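## Task

Move the red bin, and no other bin, to the bench edge closest to the arms. Then set the hook lying flat on the bench next to that bin, with its handle sticking out past that same edge. All other objects must finish resting on whatever supports them now. Nothing counts if it only stays in place because a robot holds it, so release everything and move the arms away at the end.

## Robot and tools

Robots: three identical i2rt Big YAM arms named arm1, arm2 and arm3. Each has six revolute joints, a two-finger gripper and a wrist camera. With joints 1 and 6 at zero and the hand level and pointing forward, the wrist camera rides on top of the hand looking toward the fingertips. Reach is roughly 1.0 m from the joint-1 axis. Joints move at different speeds, so the hand can take a wide, curved path between postures. Two room cameras, room_a and room_b, are fixed in the room.

Frame: one shared scene frame with its origin on the floor and +z up. The hand point is midway between the fingertips; the hand z axis runs along the fingers and the fingers close along its y axis. No foot poses are printed.

execute_actions(actions, cameras): actions is a list holding exactly one action object, or an empty list to just read state and images. The action object has optional keys arm1, arm2, arm3; each holds a joints object keyed by joint name. Every value is an absolute target (not an offset): joint1_rad to joint6_rad in radians, gripper_m in meters as fingertip separation. Ranges and done-tolerances: joint1_rad -2.879..2.879 (±0.045), rotates the whole arm about its foot, positive counter-clockwise seen from above, zero means the arm extends the way its foot faces; joint2_rad 0..3.141 (±0.14), shoulder, zero points the upper arm backward about level, increasing lifts it up then forward; joint3_rad 0..3.019 (±0.09), elbow, zero is fully folded, increasing opens it; joint4_rad -1.692..1.57 (±0.055), hand pitch, positive tilts the fingers up; joint5_rad -1.57..1.57 (±0.03), sideways hand swing, positive toward the arm's right; joint6_rad -2.094..2.094 (±0.035), hand roll, positive clockwise viewed from behind the hand; gripper_m 0..0.093 (±0.003). Grip force is about 50-62 N per pad, lower on some grippers. All motions in one action start at once and may finish at different times. Joints or arms left out may still be driving to earlier targets. An unknown key or out-of-range value rejects the whole call with no motion. cameras is a list of names (arm1_cam_wrist, arm2_cam_wrist, arm3_cam_wrist, room_a, room_b, all); omitted, null or ["all"] returns all, [] returns none; images arrive in the order given by the pictures line.

wait(seconds): 0 to 10; commands nothing, the scene keeps running, returns the same state and images.

zoom_image(camera, region): region is [x0, y0, x1, y1] pixels in that camera's latest full image, origin top-left, at most 504 by 504. Images are 504x504; intrinsics are given per camera (room cameras have strong radial distortion).

finished_scene(scene): pass the current scene's number to end it for good; the result tells whether the task succeeded and gives the next scene's task. Ending a reply without any tool call ends all remaining scenes.

Result lines: joint_positions per arm; joint torques in arm-joint order (drive output, nonzero in free air, per-arm offset and scale plus noise, friction can mimic or mask load). joint_status per commanded joint: off_target means it stopped short and may still push; contact_stop or time_out means it dropped the target and holds where it stopped, though a timed-out joint can keep a target within 0.375, 0.375, 0.113, 0.225, 0.075, 0.3 rad (joints 1-6) of its position and continue pushing, moving there if freed. "joint command not followed" with a cause line means a self/inter-arm collision check blocked that arm's joint targets (its gripper target still runs); such joints show not_followed and may be retried on later actions until new valid targets are given. on_its_own lists uncommanded behavior; "held at" is the held target, not the actual position. A loaded joint that holds up drifts down. A target very near the current position may not move it. To relieve a pushing joint, command its reported position. If a result reports a stop, later motion calls in that same reply are skipped.

Heat: holding loads heats motors, even while you think. MOTOR HOT appears from 85 °C; at 100 °C an OVER-TEMPERATURE FAULT drops that arm and gripper until cooled, with affected keys showing limit_stop_at_motor_heat (resend targets afterward). Some heat carries into later scenes.

Avoid: knocking objects off the work area or onto the floor (ends the scene); two arms pressing hard together (ends the run); hard hits, slams, drops, slips and sustained hard pushing, since the arms do not stop on contact. The collision check ignores fingers, gripper housings and wrist cameras and may act late. Loose objects may occasionally get nudged by outside forces. The simulation runs while you think, holding the last command. Shorter robot motion is better. Finish with grippers open and arms clear of the bin and hook.

Each tool is called as name([rows], argument=value, ...), one row to a line, values as JSON.

## Session

execute_actions(actions=[])

Scene clock: 0.00 s.
Joint torques (N m, as the arm reports them, + toward a larger angle): no reading
Motor temperatures (°C, as the motors report them): arm1=[30 30 28 28 30 27] | arm2=[30 29 28 28 27 28] | arm3=[27 27 30 31 29 27]
arm1.joint_positions: joint1_rad=-0.271 joint2_rad=+0.489 joint3_rad=+1.679 joint4_rad=-1.616 joint5_rad=+0.186 joint6_rad=+0.044 gripper_m=+0.094
arm1.joint_status: not commanded
arm1.hand: x=-0.8649 y=+0.0684 z=+1.3475 quat_wxyz=(-0.448, +0.495, -0.678, -0.306) (m; scene frame)
arm2.joint_positions: joint1_rad=+0.446 joint2_rad=+0.468 joint3_rad=+1.404 joint4_rad=-1.563 joint5_rad=+0.053 joint6_rad=-0.757 gripper_m=+0.094
arm2.joint_status: not commanded
arm2.hand: x=-0.0504 y=+0.1362 z=+1.2956 quat_wxyz=(-0.388, +0.870, -0.180, -0.245) (m; scene frame)
arm3.joint_positions: joint1_rad=-0.622 joint2_rad=+0.590 joint3_rad=+1.348 joint4_rad=-1.485 joint5_rad=-0.189 joint6_rad=-0.092 gripper_m=+0.094
arm3.joint_status: not commanded
arm3.hand: x=+1.0261 y=+0.1721 z=+1.2978 quat_wxyz=(-0.348, +0.443, -0.794, -0.229) (m; scene frame)
pictures: arm1_cam_wrist, arm2_cam_wrist, arm3_cam_wrist, room_a, room_b
Images, in order (width x height): arm1_cam_wrist 504x504, arm2_cam_wrist 504x504, arm3_cam_wrist 504x504, room_a 504x504, room_b 504x504.

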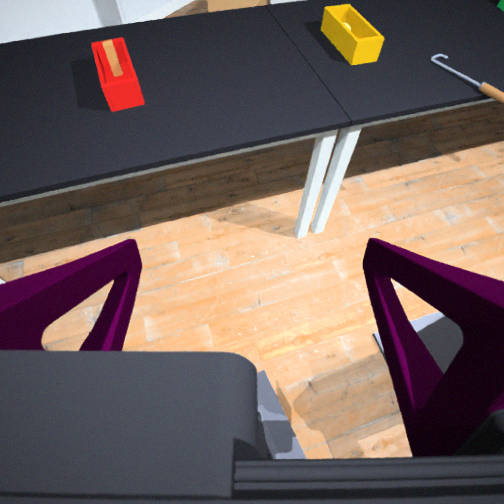

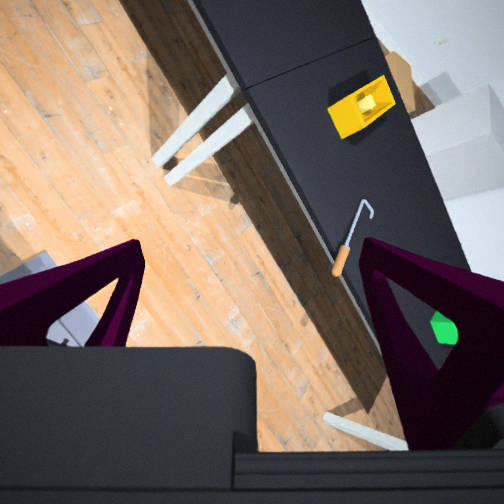

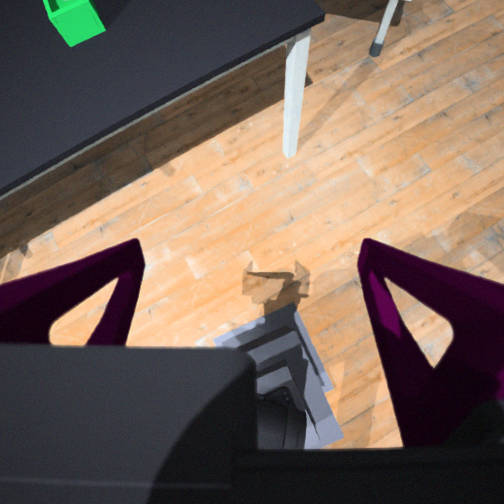

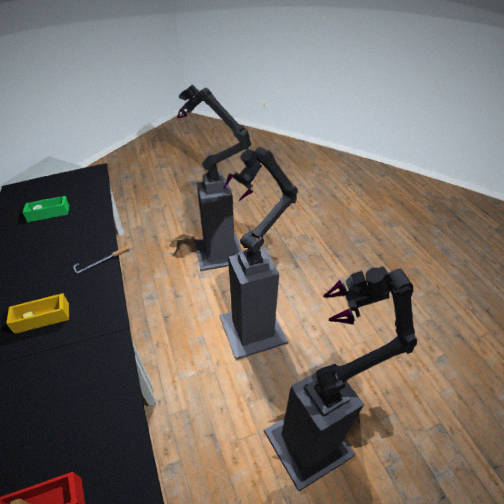

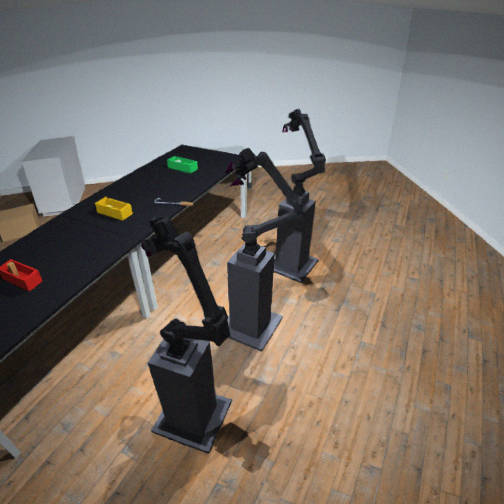

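execute_actions([
  {"arm1":{"joints":{"joint1_rad":0,"joint2_rad":1.5,"joint3_rad":1.5,"joint4_rad":-1.2,"joint5_rad":0,"joint6_rad":0}},"arm2":{"joints":{"joint1_rad":0,"joint2_rad":1.5,"joint3_rad":1.2,"joint4_rad":-1.2,"joint5_rad":0,"joint6_rad":0}},"arm3":{"joints":{"joint1_rad":0,"joint2_rad":1.0,"joint3_rad":1.5,"joint4_rad":-0.5,"joint5_rad":0,"joint6_rad":0}}},
])

Scene clock: 2.33 s.
Joint torques (N m, as the arm reports them, + toward a larger angle): arm1=[  2.89 -14.67  10.36   1.62  -0.09  -0.17] | arm2=[  1.37 -12.25   8.34   1.17   0.06   0.12] | arm3=[ 0.25 -2.96 12.93  2.54  0.1   0.1 ]
Motor temperatures (°C, as the motors report them): arm1=[30 30 29 28 30 27] | arm2=[30 29 29 28 27 28] | arm3=[27 27 32 31 29 27]
arm1.joint_positions: joint1_rad=-0.011 joint2_rad=+1.504 joint3_rad=+1.482 joint4_rad=-1.213 joint5_rad=+0.003 joint6_rad=+0.010 gripper_m=+0.094
arm1.joint_status: all done
arm1.hand: x=-0.9738 y=+0.5139 z=+0.9975 quat_wxyz=(-0.108, +0.734, -0.658, -0.127) (m; scene frame)
arm2.joint_positions: joint1_rad=+0.007 joint2_rad=+1.505 joint3_rad=+1.188 joint4_rad=-1.213 joint5_rad=+0.000 joint6_rad=-0.011 gripper_m=+0.094
arm2.joint_status: all done
arm2.hand: x=+0.0052 y=+0.4470 z=+0.9227 quat_wxyz=(-0.020, +0.707, -0.706, -0.018) (m; scene frame)
arm3.joint_positions: joint1_rad=-0.004 joint2_rad=+0.988 joint3_rad=+1.481 joint4_rad=-0.519 joint5_rad=+0.000 joint6_rad=-0.017 gripper_m=+0.094
arm3.joint_status: all done
arm3.hand: x=+0.9649 y=+0.4490 z=+1.4573 quat_wxyz=(-0.524, +0.482, -0.530, -0.461) (m; scene frame)
pictures: arm1_cam_wrist, arm2_cam_wrist, arm3_cam_wrist, room_a, room_b
Images, in order (width x height): arm1_cam_wrist 504x504, arm2_cam_wrist 504x504, arm3_cam_wrist 504x504, room_a 504x504, room_b 504x504.

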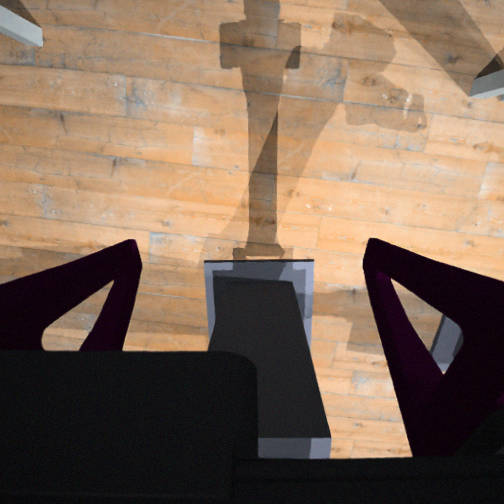

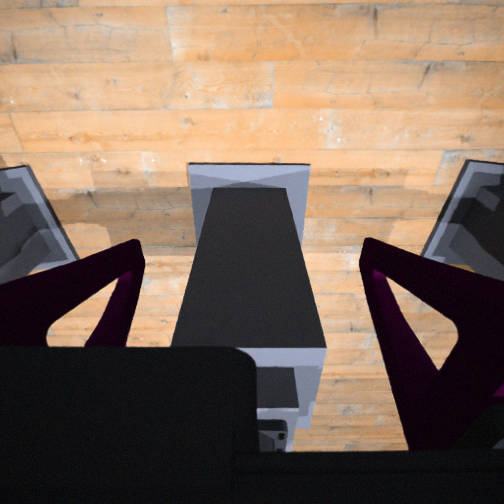

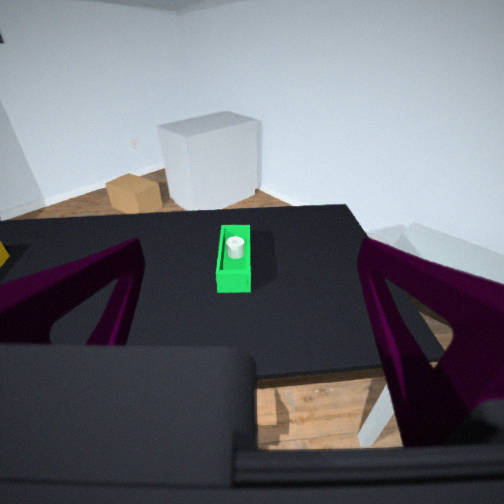

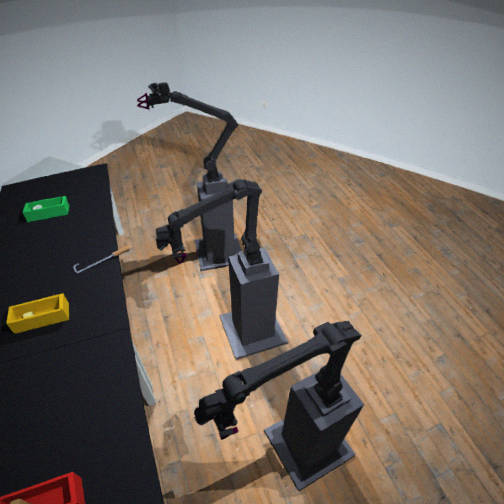

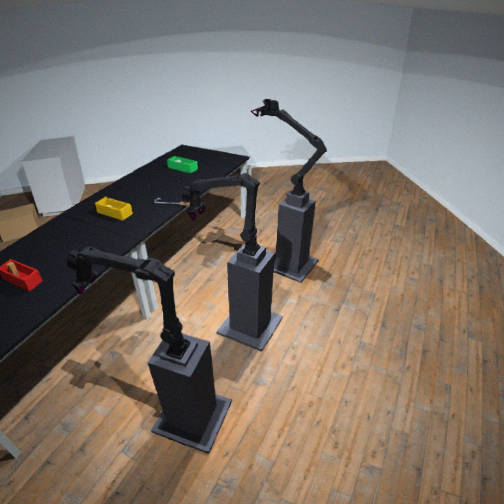

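execute_actions([
  {"arm1":{"joints":{"joint1_rad":0.3,"joint2_rad":2.0,"joint3_rad":2.2,"joint4_rad":-1.3}},"arm2":{"joints":{"joint1_rad":-0.5,"joint2_rad":1.7,"joint3_rad":1.7,"joint4_rad":-1.5}}},
])

Scene clock: 4.50 s.
Joint torques (N m, as the arm reports them, + toward a larger angle): arm1=[  1.04 -21.21  11.86   0.72   0.04  -0.15] | arm2=[  2.85 -15.34  10.31   0.15  -0.04   0.1 ] | arm3=[ 0.47 -2.75 13.01  2.59  0.12  0.14]
Motor temperatures (°C, as the motors report them): arm1=[30 30 30 28 30 27] | arm2=[30 29 31 28 27 28] | arm3=[27 27 33 31 29 27]
arm1.joint_positions: joint1_rad=+0.310 joint2_rad=+1.993 joint3_rad=+2.162 joint4_rad=-1.287 joint5_rad=+0.000 joint6_rad=+0.008 gripper_m=+0.094
arm1.joint_status: all done
arm1.hand: x=-1.2194 y=+0.6445 z=+1.0186 quat_wxyz=(-0.116, +0.820, -0.526, -0.193) (m; scene frame)
arm2.joint_positions: joint1_rad=-0.513 joint2_rad=+1.697 joint3_rad=+1.667 joint4_rad=-1.486 joint5_rad=+0.002 joint6_rad=-0.008 gripper_m=+0.094
arm2.joint_status: all done
arm2.hand: x=+0.2698 y=+0.4669 z=+1.0160 quat_wxyz=(-0.029, +0.501, -0.865, -0.017) (m; scene frame)
arm3.joint_positions: joint1_rad=-0.004 joint2_rad=+0.988 joint3_rad=+1.481 joint4_rad=-0.519 joint5_rad=+0.000 joint6_rad=-0.017 gripper_m=+0.094
arm3.joint_status: not commanded
arm3.hand: x=+0.9649 y=+0.4490 z=+1.4573 quat_wxyz=(-0.524, +0.482, -0.530, -0.461) (m; scene frame)
pictures: arm1_cam_wrist, arm2_cam_wrist, arm3_cam_wrist, room_a, room_b
Images, in order (width x height): arm1_cam_wrist 504x504, arm2_cam_wrist 504x504, arm3_cam_wrist 504x504, room_a 504x504, room_b 504x504.

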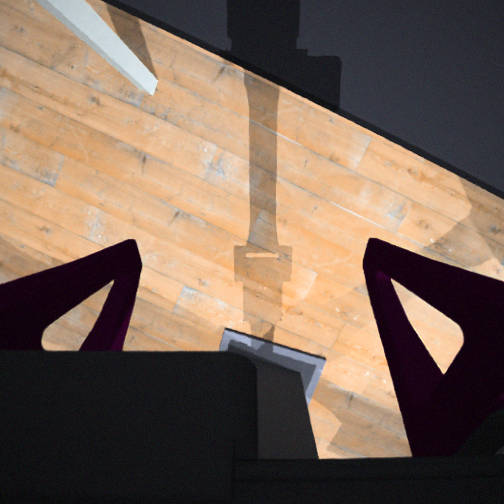

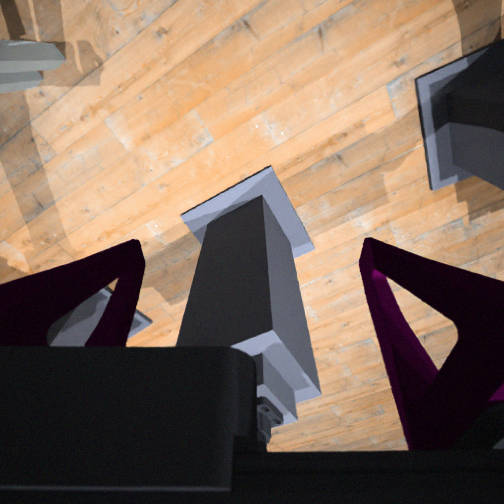

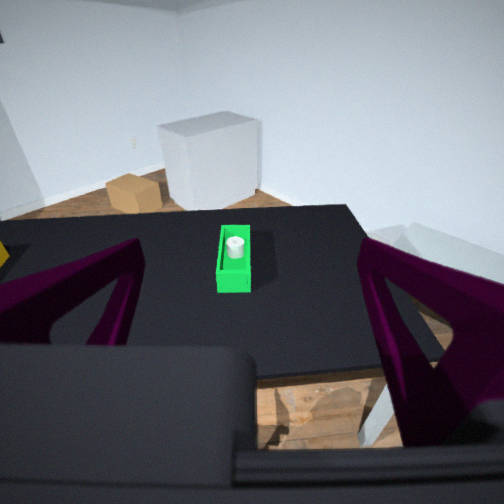

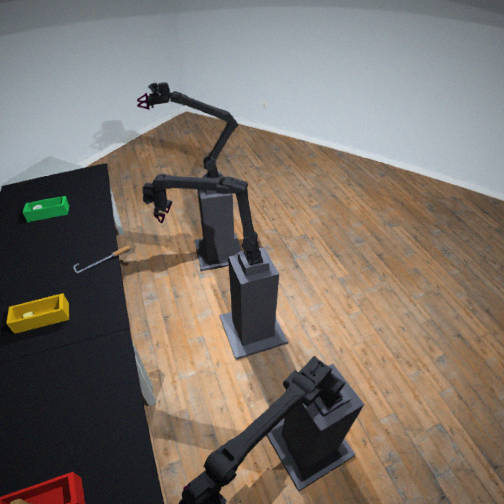

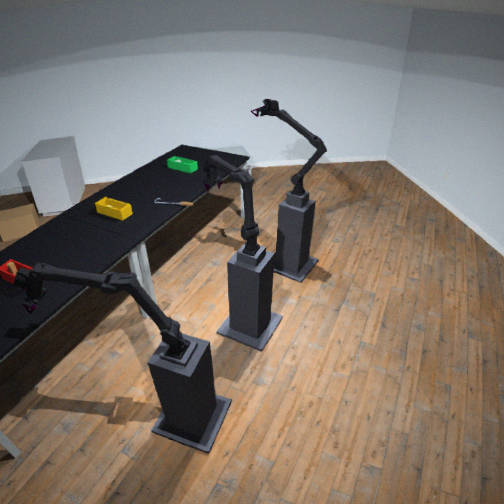

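execute_actions([
  {"arm1":{"joints":{"joint2_rad":2.2,"joint3_rad":2.6,"joint4_rad":-1.5}},"arm2":{"joints":{"joint1_rad":-0.45,"joint2_rad":2.0,"joint3_rad":2.0,"joint4_rad":-1.5}}},
], cameras=["arm1_cam_wrist","arm2_cam_wrist","room_a"])

Scene clock: 6.70 s.
Joint torques (N m, as the arm reports them, + toward a larger angle): arm1=[  1.14 -24.7   11.66   0.61   0.04  -0.16] | arm2=[  2.34 -21.49  11.24   0.32  -0.03   0.11] | arm3=[ 0.66 -2.9  13.04  2.72  0.1   0.07]
Motor temperatures (°C, as the motors report them): arm1=[30 30 31 28 30 27] | arm2=[30 30 32 28 27 28] | arm3=[27 27 34 31 29 27]
arm1.joint_positions: joint1_rad=+0.310 joint2_rad=+2.196 joint3_rad=+2.563 joint4_rad=-1.486 joint5_rad=+0.000 joint6_rad=+0.008 gripper_m=+0.094
arm1.joint_status: all done
arm1.hand: x=-1.2360 y=+0.6801 z=+1.0409 quat_wxyz=(-0.116, +0.820, -0.526, -0.193) (m; scene frame)
arm2.joint_positions: joint1_rad=-0.454 joint2_rad=+2.018 joint3_rad=+1.955 joint4_rad=-1.492 joint5_rad=+0.001 joint6_rad=-0.008 gripper_m=+0.094
arm2.joint_status: all done
arm2.hand: x=+0.2874 y=+0.5719 z=+0.9496 quat_wxyz=(-0.012, +0.526, -0.850, -0.008) (m; scene frame)
arm3.joint_positions: joint1_rad=-0.004 joint2_rad=+0.988 joint3_rad=+1.481 joint4_rad=-0.519 joint5_rad=+0.000 joint6_rad=-0.017 gripper_m=+0.094
arm3.joint_status: not commanded
arm3.hand: x=+0.9649 y=+0.4490 z=+1.4573 quat_wxyz=(-0.524, +0.482, -0.530, -0.461) (m; scene frame)
pictures: arm1_cam_wrist, arm2_cam_wrist, room_a
Images, in order (width x height): arm1_cam_wrist 504x504, arm2_cam_wrist 504x504, room_a 504x504.

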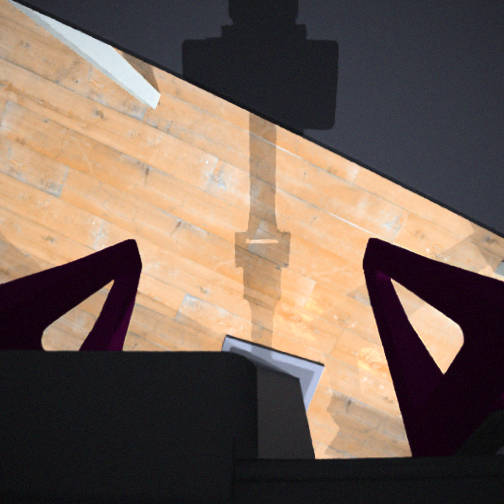

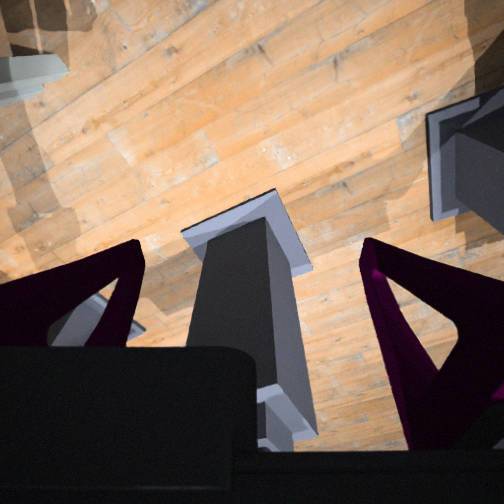

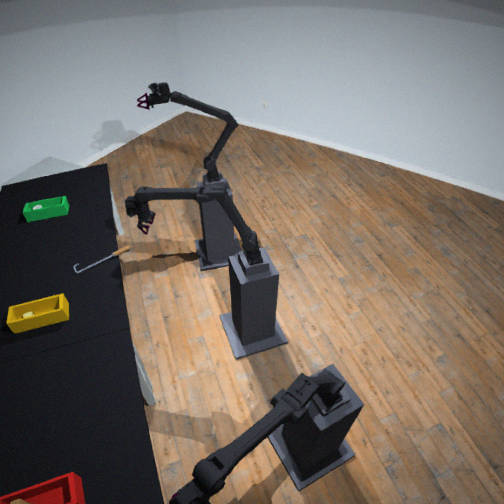

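execute_actions([
  {"arm2":{"joints":{"joint1_rad":-0.45,"joint2_rad":2.315,"joint3_rad":2.325,"joint4_rad":-1.57}}},
], cameras=["arm2_cam_wrist","room_a","room_b"])

Scene clock: 9.00 s.
Joint torques (N m, as the arm reports them, + toward a larger angle): arm1=[  1.22 -24.71  11.5    0.64   0.04  -0.15] | arm2=[  2.09 -24.75  11.11   0.1   -0.01   0.11] | arm3=[ 0.92 -2.48 12.97  2.54  0.11  0.13]
Motor temperatures (°C, as the motors report them): arm1=[30 31 31 28 30 27] | arm2=[30 31 34 28 27 28] | arm3=[27 27 35 31 29 27]
arm1.joint_positions: joint1_rad=+0.310 joint2_rad=+2.196 joint3_rad=+2.563 joint4_rad=-1.486 joint5_rad=+0.000 joint6_rad=+0.008 gripper_m=+0.094
arm1.joint_status: not commanded
arm1.hand: x=-1.2360 y=+0.6801 z=+1.0409 quat_wxyz=(-0.116, +0.820, -0.526, -0.193) (m; scene frame)
arm2.joint_positions: joint1_rad=-0.454 joint2_rad=+2.334 joint3_rad=+2.280 joint4_rad=-1.557 joint5_rad=+0.001 joint6_rad=-0.008 gripper_m=+0.094
arm2.joint_status: all done
arm2.hand: x=+0.3204 y=+0.6373 z=+0.8683 quat_wxyz=(+0.012, +0.526, -0.850, +0.007) (m; scene frame)
arm3.joint_positions: joint1_rad=-0.004 joint2_rad=+0.988 joint3_rad=+1.481 joint4_rad=-0.519 joint5_rad=+0.000 joint6_rad=-0.017 gripper_m=+0.094
arm3.joint_status: not commanded
arm3.hand: x=+0.9649 y=+0.4490 z=+1.4573 quat_wxyz=(-0.524, +0.482, -0.530, -0.461) (m; scene frame)
pictures: arm2_cam_wrist, room_a, room_b
Images, in order (width x height): arm2_cam_wrist 504x504, room_a 504x504, room_b 504x504.

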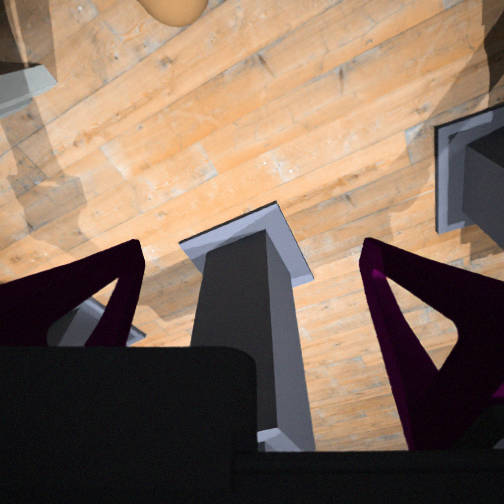

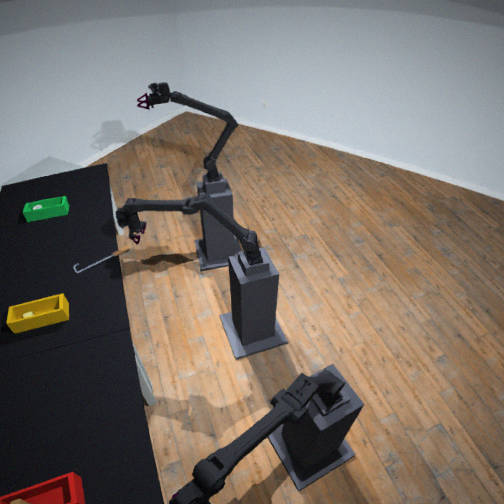

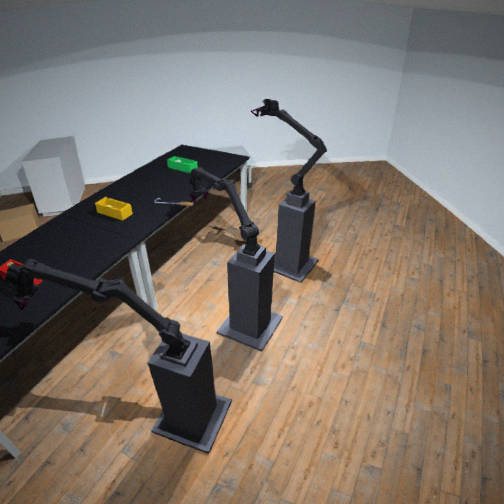

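execute_actions([
  {"arm2":{"joints":{"joint1_rad":-0.38,"joint2_rad":2.4,"joint3_rad":2.5,"joint4_rad":-1.1}}},
], cameras=["arm2_cam_wrist","room_a"])

Scene clock: 10.67 s.
Joint torques (N m, as the arm reports them, + toward a larger angle): arm1=[  1.16 -24.67  11.5    0.64   0.04  -0.16] | arm2=[  1.62 -23.6   11.84   2.13   0.01   0.1 ] | arm3=[ 0.38 -2.97 12.96  2.66  0.1   0.09]
Motor temperatures (°C, as the motors report them): arm1=[30 31 32 28 30 27] | arm2=[30 32 35 28 27 28] | arm3=[27 27 35 31 29 27]
arm1.joint_positions: joint1_rad=+0.310 joint2_rad=+2.196 joint3_rad=+2.563 joint4_rad=-1.486 joint5_rad=+0.000 joint6_rad=+0.008 gripper_m=+0.094
arm1.joint_status: not commanded
arm1.hand: x=-1.2360 y=+0.6801 z=+1.0409 quat_wxyz=(-0.116, +0.820, -0.526, -0.193) (m; scene frame)
arm2.joint_positions: joint1_rad=-0.375 joint2_rad=+2.388 joint3_rad=+2.456 joint4_rad=-1.122 joint5_rad=+0.001 joint6_rad=-0.008 gripper_m=+0.094
arm2.joint_status: all done
arm2.hand: x=+0.3242 y=+0.7919 z=+0.9313 quat_wxyz=(-0.218, +0.540, -0.800, -0.145) (m; scene frame)
arm3.joint_positions: joint1_rad=-0.004 joint2_rad=+0.988 joint3_rad=+1.481 joint4_rad=-0.519 joint5_rad=+0.000 joint6_rad=-0.017 gripper_m=+0.094
arm3.joint_status: not commanded
arm3.hand: x=+0.9649 y=+0.4490 z=+1.4573 quat_wxyz=(-0.524, +0.482, -0.530, -0.461) (m; scene frame)
pictures: arm2_cam_wrist, room_a
Images, in order (width x height): arm2_cam_wrist 504x504, room_a 504x504.

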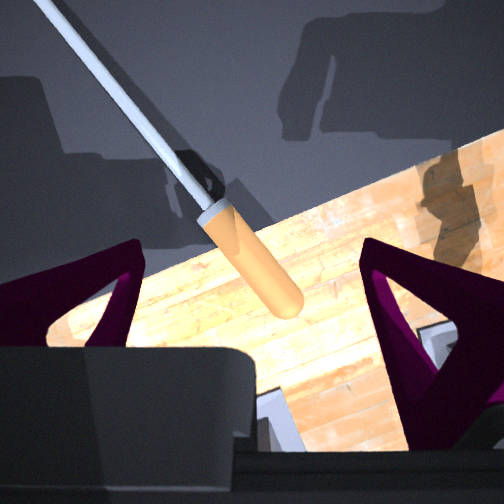

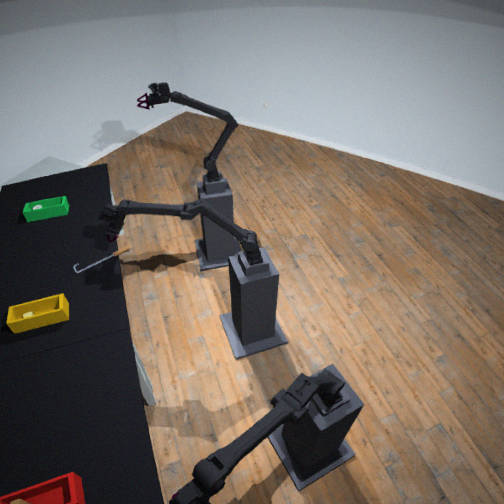

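execute_actions([
  {"arm2":{"joints":{"joint2_rad":2.5,"joint6_rad":-0.6}}},
], cameras=["arm2_cam_wrist","room_a"])

Scene clock: 12.70 s.
Joint torques (N m, as the arm reports them, + toward a larger angle): arm1=[  1.2  -24.64  11.51   0.64   0.04  -0.16] | arm2=[  1.56 -26.77  10.89   1.83  -0.04  -0.03] | arm3=[ 0.28 -3.   12.95  2.55  0.11  0.12]
Motor temperatures (°C, as the motors report them): arm1=[30 31 32 28 30 27] | arm2=[30 33 36 28 27 28] | arm3=[27 27 36 31 29 27]
arm1.joint_positions: joint1_rad=+0.310 joint2_rad=+2.196 joint3_rad=+2.563 joint4_rad=-1.486 joint5_rad=+0.000 joint6_rad=+0.008 gripper_m=+0.094
arm1.joint_status: not commanded
arm1.hand: x=-1.2360 y=+0.6801 z=+1.0409 quat_wxyz=(-0.116, +0.820, -0.526, -0.193) (m; scene frame)
arm2.joint_positions: joint1_rad=-0.375 joint2_rad=+2.513 joint3_rad=+2.468 joint4_rad=-1.116 joint5_rad=+0.001 joint6_rad=-0.589 gripper_m=+0.094
arm2.joint_status: all done
arm2.hand: x=+0.3247 y=+0.7935 z=+0.8345 quat_wxyz=(-0.200, +0.756, -0.620, -0.061) (m; scene frame)
arm3.joint_positions: joint1_rad=-0.004 joint2_rad=+0.988 joint3_rad=+1.481 joint4_rad=-0.519 joint5_rad=+0.000 joint6_rad=-0.017 gripper_m=+0.094
arm3.joint_status: not commanded
arm3.hand: x=+0.9649 y=+0.4490 z=+1.4573 quat_wxyz=(-0.524, +0.482, -0.530, -0.461) (m; scene frame)
pictures: arm2_cam_wrist, room_a
Images, in order (width x height): arm2_cam_wrist 504x504, room_a 504x504.

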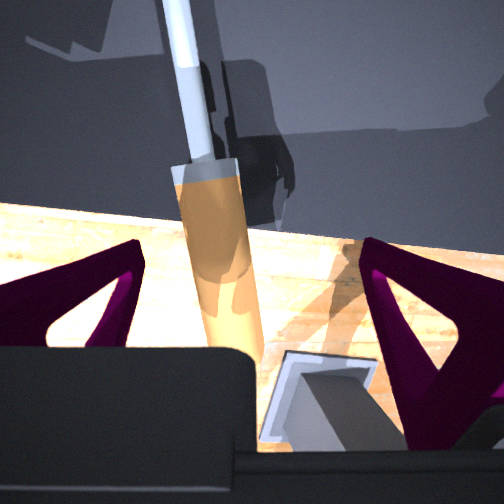

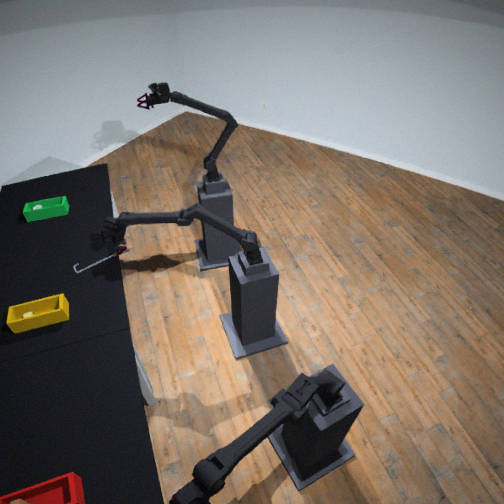

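execute_actions([
  {"arm2":{"joints":{"joint1_rad":-0.35,"joint2_rad":2.56,"joint6_rad":-0.5}}},
], cameras=["arm2_cam_wrist","room_b"])

Scene clock: 13.87 s.
Joint torques (N m, as the arm reports them, + toward a larger angle): arm1=[  1.2  -24.65  11.5    0.66   0.04  -0.15] | arm2=[  2.93 -24.69  10.67   1.74  -0.03   0.15] | arm3=[ 0.26 -2.78 13.03  2.76  0.1   0.1 ]
Motor temperatures (°C, as the motors report them): arm1=[30 32 33 28 30 27] | arm2=[30 33 36 28 27 28] | arm3=[27 27 36 31 29 27]
arm1.joint_positions: joint1_rad=+0.310 joint2_rad=+2.196 joint3_rad=+2.563 joint4_rad=-1.486 joint5_rad=+0.000 joint6_rad=+0.008 gripper_m=+0.094
arm1.joint_status: not commanded
arm1.hand: x=-1.2360 y=+0.6801 z=+1.0409 quat_wxyz=(-0.116, +0.820, -0.526, -0.193) (m; scene frame)
arm2.joint_positions: joint1_rad=-0.364 joint2_rad=+2.551 joint3_rad=+2.468 joint4_rad=-1.116 joint5_rad=+0.001 joint6_rad=-0.511 gripper_m=+0.094
arm2.joint_status: all done
arm2.hand: x=+0.3154 y=+0.7939 z=+0.8034 quat_wxyz=(-0.180, +0.738, -0.648, -0.064) (m; scene frame)
arm3.joint_positions: joint1_rad=-0.004 joint2_rad=+0.988 joint3_rad=+1.481 joint4_rad=-0.519 joint5_rad=+0.000 joint6_rad=-0.017 gripper_m=+0.094
arm3.joint_status: not commanded
arm3.hand: x=+0.9649 y=+0.4490 z=+1.4573 quat_wxyz=(-0.524, +0.482, -0.530, -0.461) (m; scene frame)
pictures: arm2_cam_wrist, room_b
Images, in order (width x height): arm2_cam_wrist 504x504, room_b 504x504.

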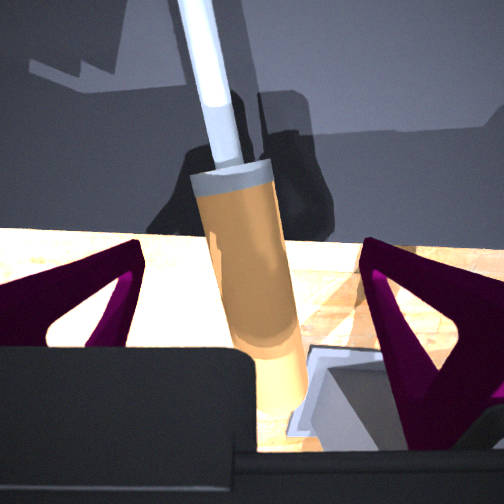

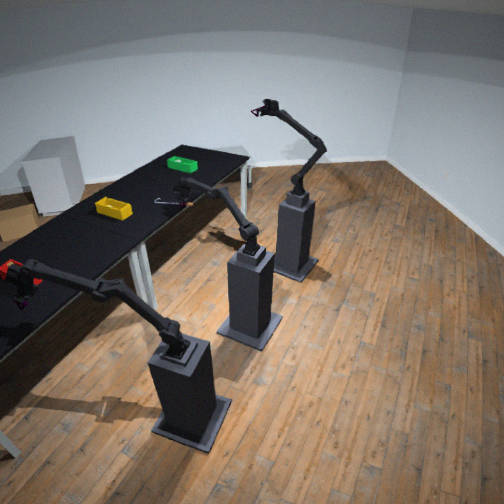

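A little lower, then close.

execute_actions([
  {"arm2":{"joints":{"joint2_rad":2.585,"joint6_rad":-0.65}}},
], cameras=[])

execute_actions([
  {"arm2":{"joints":{"gripper_m":0.0}}},
], cameras=["arm2_cam_wrist"])

Scene clock: 15.17 s.
Joint torques (N m, as the arm reports them, + toward a larger angle): arm1=[  1.23 -24.62  11.49   0.67   0.04  -0.15] | arm2=[  3.15 -24.57  10.6    1.64  -0.03  -0.03] | arm3=[ 0.72 -3.07 12.8   2.75  0.11  0.12]
Motor temperatures (°C, as the motors report them): arm1=[30 32 33 28 30 27] | arm2=[30 34 37 28 27 28] | arm3=[27 27 36 31 29 27]
arm1.joint_positions: joint1_rad=+0.310 joint2_rad=+2.196 joint3_rad=+2.563 joint4_rad=-1.486 joint5_rad=+0.000 joint6_rad=+0.008 gripper_m=+0.094
arm1.joint_status: not commanded
arm1.hand: x=-1.2360 y=+0.6801 z=+1.0409 quat_wxyz=(-0.116, +0.820, -0.526, -0.193) (m; scene frame)
arm2.joint_positions: joint1_rad=-0.364 joint2_rad=+2.570 joint3_rad=+2.468 joint4_rad=-1.116 joint5_rad=+0.001 joint6_rad=-0.638 gripper_m=+0.094
arm2.joint_status: all done
arm2.hand: x=+0.3147 y=+0.7921 z=+0.7880 quat_wxyz=(-0.175, +0.779, -0.601, -0.050) (m; scene frame)
arm3.joint_positions: joint1_rad=-0.004 joint2_rad=+0.988 joint3_rad=+1.481 joint4_rad=-0.519 joint5_rad=+0.000 joint6_rad=-0.017 gripper_m=+0.094
arm3.joint_status: not commanded
arm3.hand: x=+0.9649 y=+0.4490 z=+1.4573 quat_wxyz=(-0.524, +0.482, -0.530, -0.461) (m; scene frame)
pictures: none
No camera images: the call's "cameras" was empty. Leave "cameras" out to get every camera's image.

Scene clock: 15.90 s.
Joint torques (N m, as the arm reports them, + toward a larger angle): arm1=[  1.22 -24.8   11.52   0.65   0.05  -0.15] | arm2=[  3.07 -24.39  10.7    1.53  -0.06  -0.01] | arm3=[ 0.43 -2.9  12.9   2.67  0.09  0.09]
Motor temperatures (°C, as the motors report them): arm1=[30 32 33 28 30 27] | arm2=[30 34 37 28 27 28] | arm3=[27 27 37 31 29 27]
arm1.joint_positions: joint1_rad=+0.310 joint2_rad=+2.196 joint3_rad=+2.563 joint4_rad=-1.486 joint5_rad=+0.000 joint6_rad=+0.008 gripper_m=+0.094
arm1.joint_status: not commanded
arm1.hand: x=-1.2360 y=+0.6801 z=+1.0409 quat_wxyz=(-0.116, +0.820, -0.526, -0.193) (m; scene frame)
arm2.joint_positions: joint1_rad=-0.364 joint2_rad=+2.570 joint3_rad=+2.468 joint4_rad=-1.113 joint5_rad=+0.002 joint6_rad=-0.645 gripper_m=+0.030
arm2.joint_status: gripper_m off_target (ended at +0.030, target +0.000)
arm2.hand: x=+0.3146 y=+0.7929 z=+0.7880 quat_wxyz=(-0.176, +0.781, -0.598, -0.049) (m; scene frame)
arm3.joint_positions: joint1_rad=-0.004 joint2_rad=+0.988 joint3_rad=+1.481 joint4_rad=-0.519 joint5_rad=+0.000 joint6_rad=-0.017 gripper_m=+0.094
arm3.joint_status: not commanded
arm3.hand: x=+0.9649 y=+0.4490 z=+1.4573 quat_wxyz=(-0.524, +0.482, -0.530, -0.461) (m; scene frame)
pictures: arm2_cam_wrist
Images, in order (width x height): arm2_cam_wrist 504x504.

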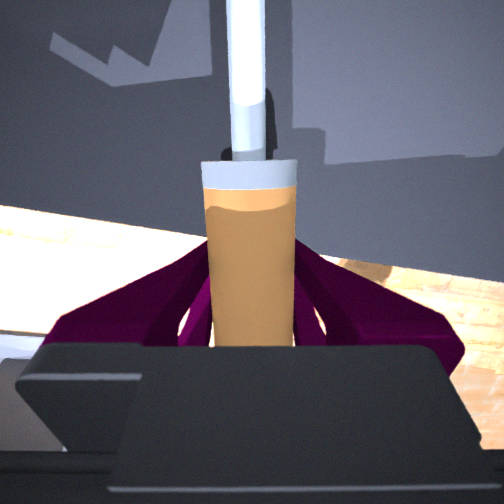

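execute_actions([
  {"arm2":{"joints":{"joint2_rad":2.3}},"arm1":{"joints":{"joint1_rad":0.3,"joint2_rad":2.4,"joint3_rad":2.7,"joint4_rad":-1.2}}},
], cameras=["arm1_cam_wrist","room_a","room_b"])

Scene clock: 17.73 s.
Joint torques (N m, as the arm reports them, + toward a larger angle): arm1=[  1.17 -28.68  11.     2.32   0.05  -0.15] | arm2=[  2.95 -26.79  11.7    2.19  -0.1    0.1 ] | arm3=[ 0.57 -2.9  13.05  2.61  0.1   0.1 ]
Motor temperatures (°C, as the motors report them): arm1=[30 32 34 28 30 27] | arm2=[30 35 38 28 27 28] | arm3=[27 27 37 31 29 27]
arm1.joint_positions: joint1_rad=+0.310 joint2_rad=+2.406 joint3_rad=+2.676 joint4_rad=-1.219 joint5_rad=+0.000 joint6_rad=+0.008 gripper_m=+0.094
arm1.joint_status: all done
arm1.hand: x=-1.2781 y=+0.7679 z=+0.9637 quat_wxyz=(-0.160, +0.801, -0.514, -0.262) (m; scene frame)
arm2.joint_positions: joint1_rad=-0.361 joint2_rad=+2.334 joint3_rad=+2.457 joint4_rad=-1.120 joint5_rad=+0.004 joint6_rad=-0.653 gripper_m=+0.030
arm2.joint_status: all done
arm2.hand: x=+0.3133 y=+0.7937 z=+0.9769 quat_wxyz=(-0.279, +0.763, -0.578, -0.076) (m; scene frame)
arm3.joint_positions: joint1_rad=-0.004 joint2_rad=+0.988 joint3_rad=+1.481 joint4_rad=-0.519 joint5_rad=+0.000 joint6_rad=-0.017 gripper_m=+0.094
arm3.joint_status: not commanded
arm3.hand: x=+0.9649 y=+0.4490 z=+1.4573 quat_wxyz=(-0.524, +0.482, -0.530, -0.461) (m; scene frame)
pictures: arm1_cam_wrist, room_a, room_b
Images, in order (width x height): arm1_cam_wrist 504x504, room_a 504x504, room_b 504x504.

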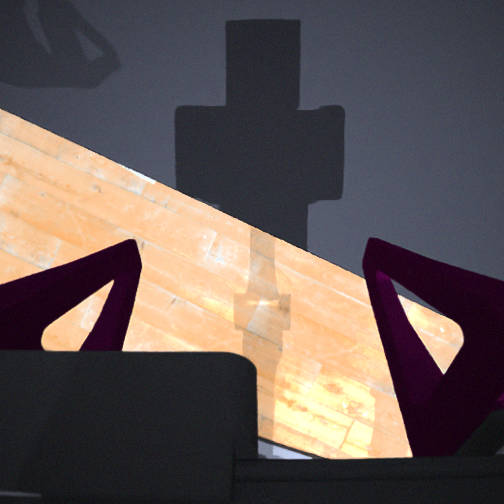

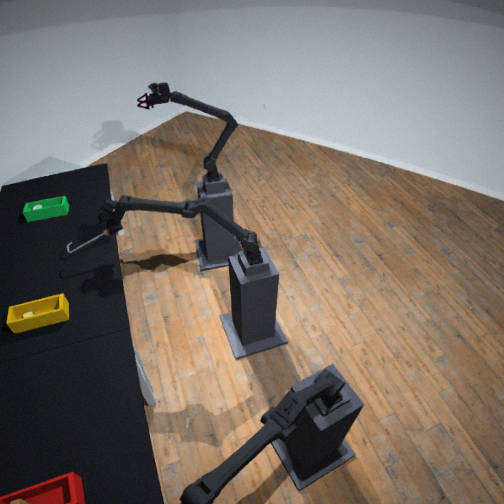

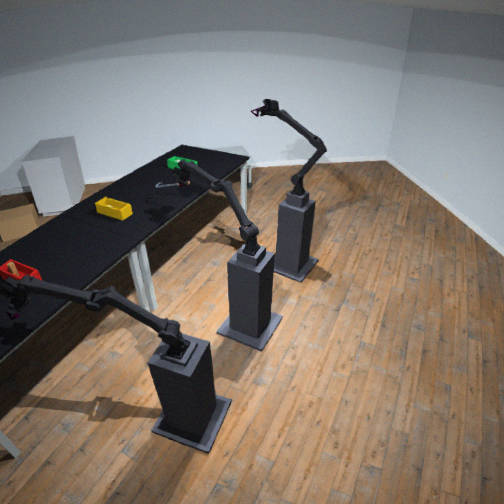

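execute_actions([
  {"arm2":{"joints":{"joint1_rad":0.3,"joint6_rad":-1.25,"joint4_rad":-1.02}},"arm1":{"joints":{"joint1_rad":0.5,"joint2_rad":1.5,"joint3_rad":1.7,"joint4_rad":-1.2}}},
], cameras=["arm2_cam_wrist","room_a","room_b"])

Scene clock: 21.43 s.
Joint torques (N m, as the arm reports them, + toward a larger angle): arm1=[  1.94 -14.01  10.01   1.74   0.09  -0.14] | arm2=[  1.68 -27.28  11.84   2.63  -0.21   0.21] | arm3=[ 0.51 -2.61 12.86  2.52  0.13  0.1 ]
Motor temperatures (°C, as the motors report them): arm1=[30 32 34 28 30 27] | arm2=[30 36 39 28 28 28] | arm3=[27 27 38 31 29 27]
arm1.joint_positions: joint1_rad=+0.500 joint2_rad=+1.501 joint3_rad=+1.691 joint4_rad=-1.207 joint5_rad=-0.001 joint6_rad=+0.007 gripper_m=+0.094
arm1.joint_status: all done
arm1.hand: x=-1.2452 y=+0.4488 z=+1.1041 quat_wxyz=(-0.120, +0.855, -0.439, -0.248) (m; scene frame)
arm2.joint_positions: joint1_rad=+0.300 joint2_rad=+2.334 joint3_rad=+2.457 joint4_rad=-1.053 joint5_rad=+0.006 joint6_rad=-1.262 gripper_m=+0.030
arm2.joint_status: all done
arm2.hand: x=-0.2384 y=+0.8335 z=+0.9846 quat_wxyz=(-0.308, +0.947, -0.012, -0.088) (m; scene frame)
arm3.joint_positions: joint1_rad=-0.004 joint2_rad=+0.988 joint3_rad=+1.481 joint4_rad=-0.519 joint5_rad=+0.000 joint6_rad=-0.017 gripper_m=+0.094
arm3.joint_status: not commanded
arm3.hand: x=+0.9649 y=+0.4490 z=+1.4573 quat_wxyz=(-0.524, +0.482, -0.530, -0.461) (m; scene frame)
pictures: arm2_cam_wrist, room_a, room_b
Images, in order (width x height): arm2_cam_wrist 504x504, room_a 504x504, room_b 504x504.

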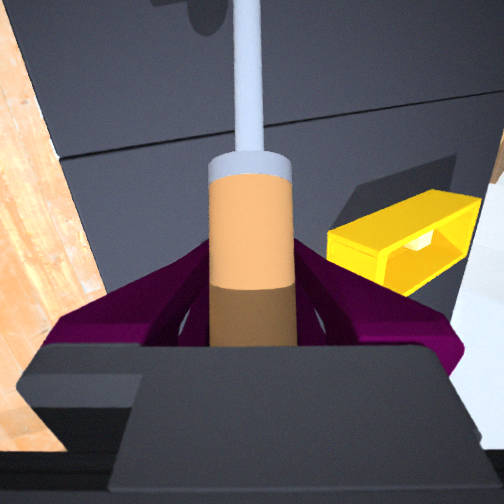

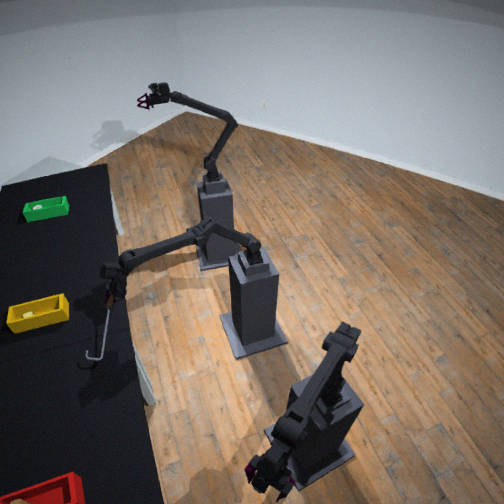

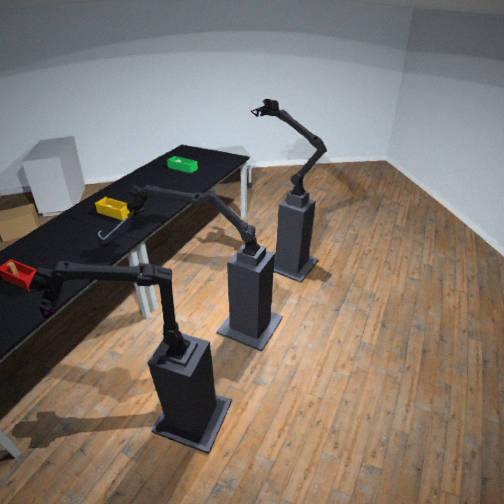

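execute_actions([
  {"arm2":{"joints":{"joint2_rad":2.53,"joint4_rad":-0.95}}},
], cameras=["arm2_cam_wrist","room_b"])

Scene clock: 22.77 s.
Joint torques (N m, as the arm reports them, + toward a larger angle): arm1=[  1.93 -14.36   9.98   1.74   0.09  -0.14] | arm2=[  2.02 -27.64  11.45   1.66   0.05  -0.07] | arm3=[ 0.49 -2.68 12.81  2.58  0.11  0.12]
Motor temperatures (°C, as the motors report them): arm1=[30 32 34 28 30 27] | arm2=[30 37 40 28 28 28] | arm3=[27 27 38 31 29 27]
arm1.joint_positions: joint1_rad=+0.500 joint2_rad=+1.501 joint3_rad=+1.691 joint4_rad=-1.207 joint5_rad=-0.001 joint6_rad=+0.007 gripper_m=+0.094
arm1.joint_status: not commanded
arm1.hand: x=-1.2452 y=+0.4488 z=+1.1041 quat_wxyz=(-0.120, +0.855, -0.439, -0.248) (m; scene frame)
arm2.joint_positions: joint1_rad=+0.298 joint2_rad=+2.560 joint3_rad=+2.461 joint4_rad=-0.959 joint5_rad=-0.002 joint6_rad=-1.235 gripper_m=+0.029
arm2.joint_status: all done
arm2.hand: x=-0.2419 y=+0.8527 z=+0.8077 quat_wxyz=(-0.247, +0.966, -0.026, -0.077) (m; scene frame)
arm3.joint_positions: joint1_rad=-0.004 joint2_rad=+0.988 joint3_rad=+1.481 joint4_rad=-0.519 joint5_rad=+0.000 joint6_rad=-0.017 gripper_m=+0.094
arm3.joint_status: not commanded
arm3.hand: x=+0.9649 y=+0.4490 z=+1.4573 quat_wxyz=(-0.524, +0.482, -0.530, -0.461) (m; scene frame)
pictures: arm2_cam_wrist, room_b
Images, in order (width x height): arm2_cam_wrist 504x504, room_b 504x504.

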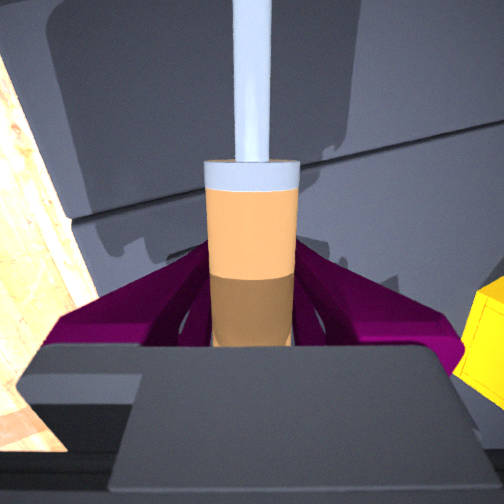

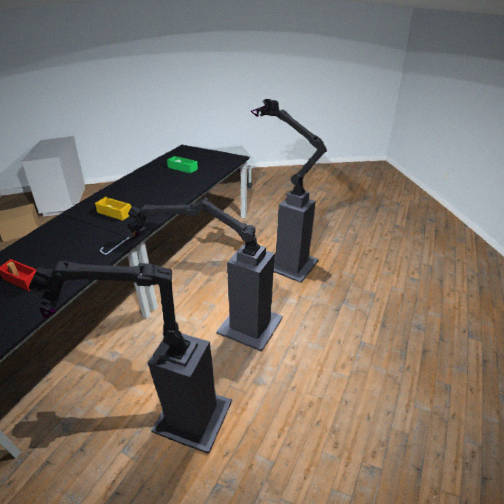

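execute_actions([
  {"arm2":{"joints":{"gripper_m":0.05}}},
], cameras=[])

execute_actions([
  {"arm2":{"joints":{"joint2_rad":2.2}}},
], cameras=[])

execute_actions([
  {"arm2":{"joints":{"joint1_rad":-0.3,"joint2_rad":1.2,"joint3_rad":1.5}},"arm1":{"joints":{"joint1_rad":-0.55,"joint2_rad":2.3,"joint3_rad":2.46,"joint4_rad":-1.1,"joint6_rad":0.95}}},
], cameras=["arm1_cam_wrist","room_a","room_b"])

Scene clock: 23.83 s.
Joint torques (N m, as the arm reports them, + toward a larger angle): arm1=[  1.94 -14.33   9.97   1.73   0.09  -0.14] | arm2=[  2.13 -27.62  11.49   1.69   0.05  -0.01] | arm3=[ 0.24 -2.68 13.01  2.59  0.08  0.09]
Motor temperatures (°C, as the motors report them): arm1=[30 32 34 28 30 27] | arm2=[30 37 40 28 28 28] | arm3=[27 27 38 31 29 27]
arm1.joint_positions: joint1_rad=+0.500 joint2_rad=+1.501 joint3_rad=+1.691 joint4_rad=-1.207 joint5_rad=-0.001 joint6_rad=+0.007 gripper_m=+0.094
arm1.joint_status: not commanded
arm1.hand: x=-1.2452 y=+0.4488 z=+1.1041 quat_wxyz=(-0.120, +0.855, -0.439, -0.248) (m; scene frame)
arm2.joint_positions: joint1_rad=+0.298 joint2_rad=+2.555 joint3_rad=+2.461 joint4_rad=-0.959 joint5_rad=-0.002 joint6_rad=-1.239 gripper_m=+0.050
arm2.joint_status: all done
arm2.hand: x=-0.2420 y=+0.8531 z=+0.8123 quat_wxyz=(-0.250, +0.965, -0.024, -0.077) (m; scene frame)
arm3.joint_positions: joint1_rad=-0.004 joint2_rad=+0.988 joint3_rad=+1.481 joint4_rad=-0.519 joint5_rad=+0.000 joint6_rad=-0.017 gripper_m=+0.094
arm3.joint_status: not commanded
arm3.hand: x=+0.9649 y=+0.4490 z=+1.4573 quat_wxyz=(-0.524, +0.482, -0.530, -0.461) (m; scene frame)
pictures: none
No camera images: the call's "cameras" was empty. Leave "cameras" out to get every camera's image.

Scene clock: 25.53 s.
Joint torques (N m, as the arm reports them, + toward a larger angle): arm1=[  1.95 -14.42   9.96   1.72   0.09  -0.14] | arm2=[  2.13 -23.61   9.82   2.08   0.05   0.  ] | arm3=[ 0.22 -2.74 12.97  2.54  0.12  0.11]
Motor temperatures (°C, as the motors report them): arm1=[30 32 34 28 30 27] | arm2=[30 37 40 28 28 28] | arm3=[27 27 38 31 29 27]
arm1.joint_positions: joint1_rad=+0.500 joint2_rad=+1.501 joint3_rad=+1.691 joint4_rad=-1.207 joint5_rad=-0.001 joint6_rad=+0.007 gripper_m=+0.094
arm1.joint_status: not commanded
arm1.hand: x=-1.2452 y=+0.4488 z=+1.1041 quat_wxyz=(-0.120, +0.855, -0.439, -0.248) (m; scene frame)
arm2.joint_positions: joint1_rad=+0.298 joint2_rad=+2.208 joint3_rad=+2.484 joint4_rad=-0.959 joint5_rad=-0.002 joint6_rad=-1.240 gripper_m=+0.050
arm2.joint_status: all done
arm2.hand: x=-0.2383 y=+0.8335 z=+1.1210 quat_wxyz=(-0.415, +0.901, -0.021, -0.129) (m; scene frame)
arm3.joint_positions: joint1_rad=-0.004 joint2_rad=+0.988 joint3_rad=+1.481 joint4_rad=-0.519 joint5_rad=+0.000 joint6_rad=-0.017 gripper_m=+0.094
arm3.joint_status: not commanded
arm3.hand: x=+0.9649 y=+0.4490 z=+1.4573 quat_wxyz=(-0.524, +0.482, -0.530, -0.461) (m; scene frame)
pictures: none
No camera images: the call's "cameras" was empty. Leave "cameras" out to get every camera's image.

Scene clock: 27.53 s.
Joint torques (N m, as the arm reports them, + toward a larger angle): arm1=[  1.57 -27.51  12.28   1.56   0.03   0.01] | arm2=[ 1.96 -9.1   9.43  1.96  0.01  0.03] | arm3=[ 0.43 -2.64 12.92  2.65  0.11  0.1 ]
Motor temperatures (°C, as the motors report them): arm1=[30 32 35 28 30 27] | arm2=[30 37 40 28 28 28] | arm3=[27 27 39 31 29 27]
arm1.joint_positions: joint1_rad=-0.542 joint2_rad=+2.299 joint3_rad=+2.419 joint4_rad=-1.104 joint5_rad=+0.002 joint6_rad=+0.940 gripper_m=+0.094
arm1.joint_status: all done
arm1.hand: x=-0.5757 y=+0.7599 z=+0.9303 quat_wxyz=(-0.140, +0.104, -0.952, -0.250) (m; scene frame)
arm2.joint_positions: joint1_rad=-0.300 joint2_rad=+1.204 joint3_rad=+1.489 joint4_rad=-0.955 joint5_rad=+0.000 joint6_rad=-1.241 gripper_m=+0.050
arm2.joint_status: all done
arm2.hand: x=+0.1583 y=+0.4887 z=+1.2386 quat_wxyz=(-0.441, +0.851, -0.285, -0.003) (m; scene frame)
arm3.joint_positions: joint1_rad=-0.004 joint2_rad=+0.988 joint3_rad=+1.481 joint4_rad=-0.519 joint5_rad=+0.000 joint6_rad=-0.017 gripper_m=+0.094
arm3.joint_status: not commanded
arm3.hand: x=+0.9649 y=+0.4490 z=+1.4573 quat_wxyz=(-0.524, +0.482, -0.530, -0.461) (m; scene frame)
pictures: arm1_cam_wrist, room_a, room_b
Images, in order (width x height): arm1_cam_wrist 504x504, room_a 504x504, room_b 504x504.

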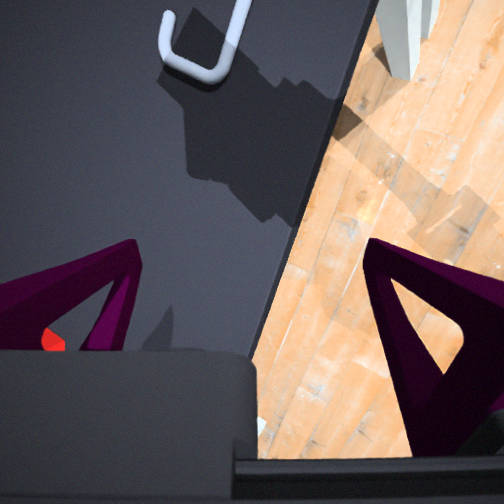

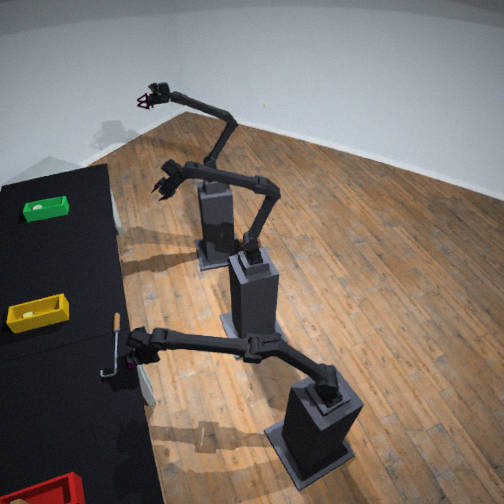

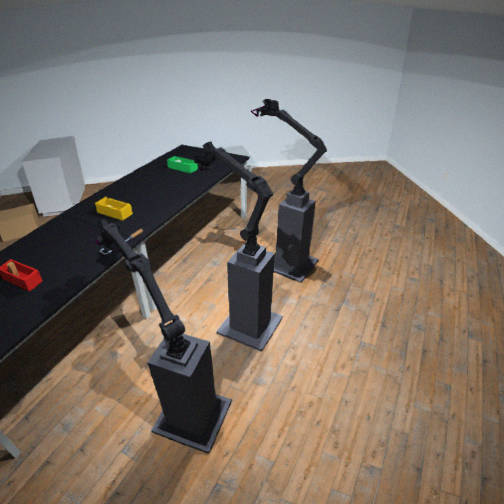

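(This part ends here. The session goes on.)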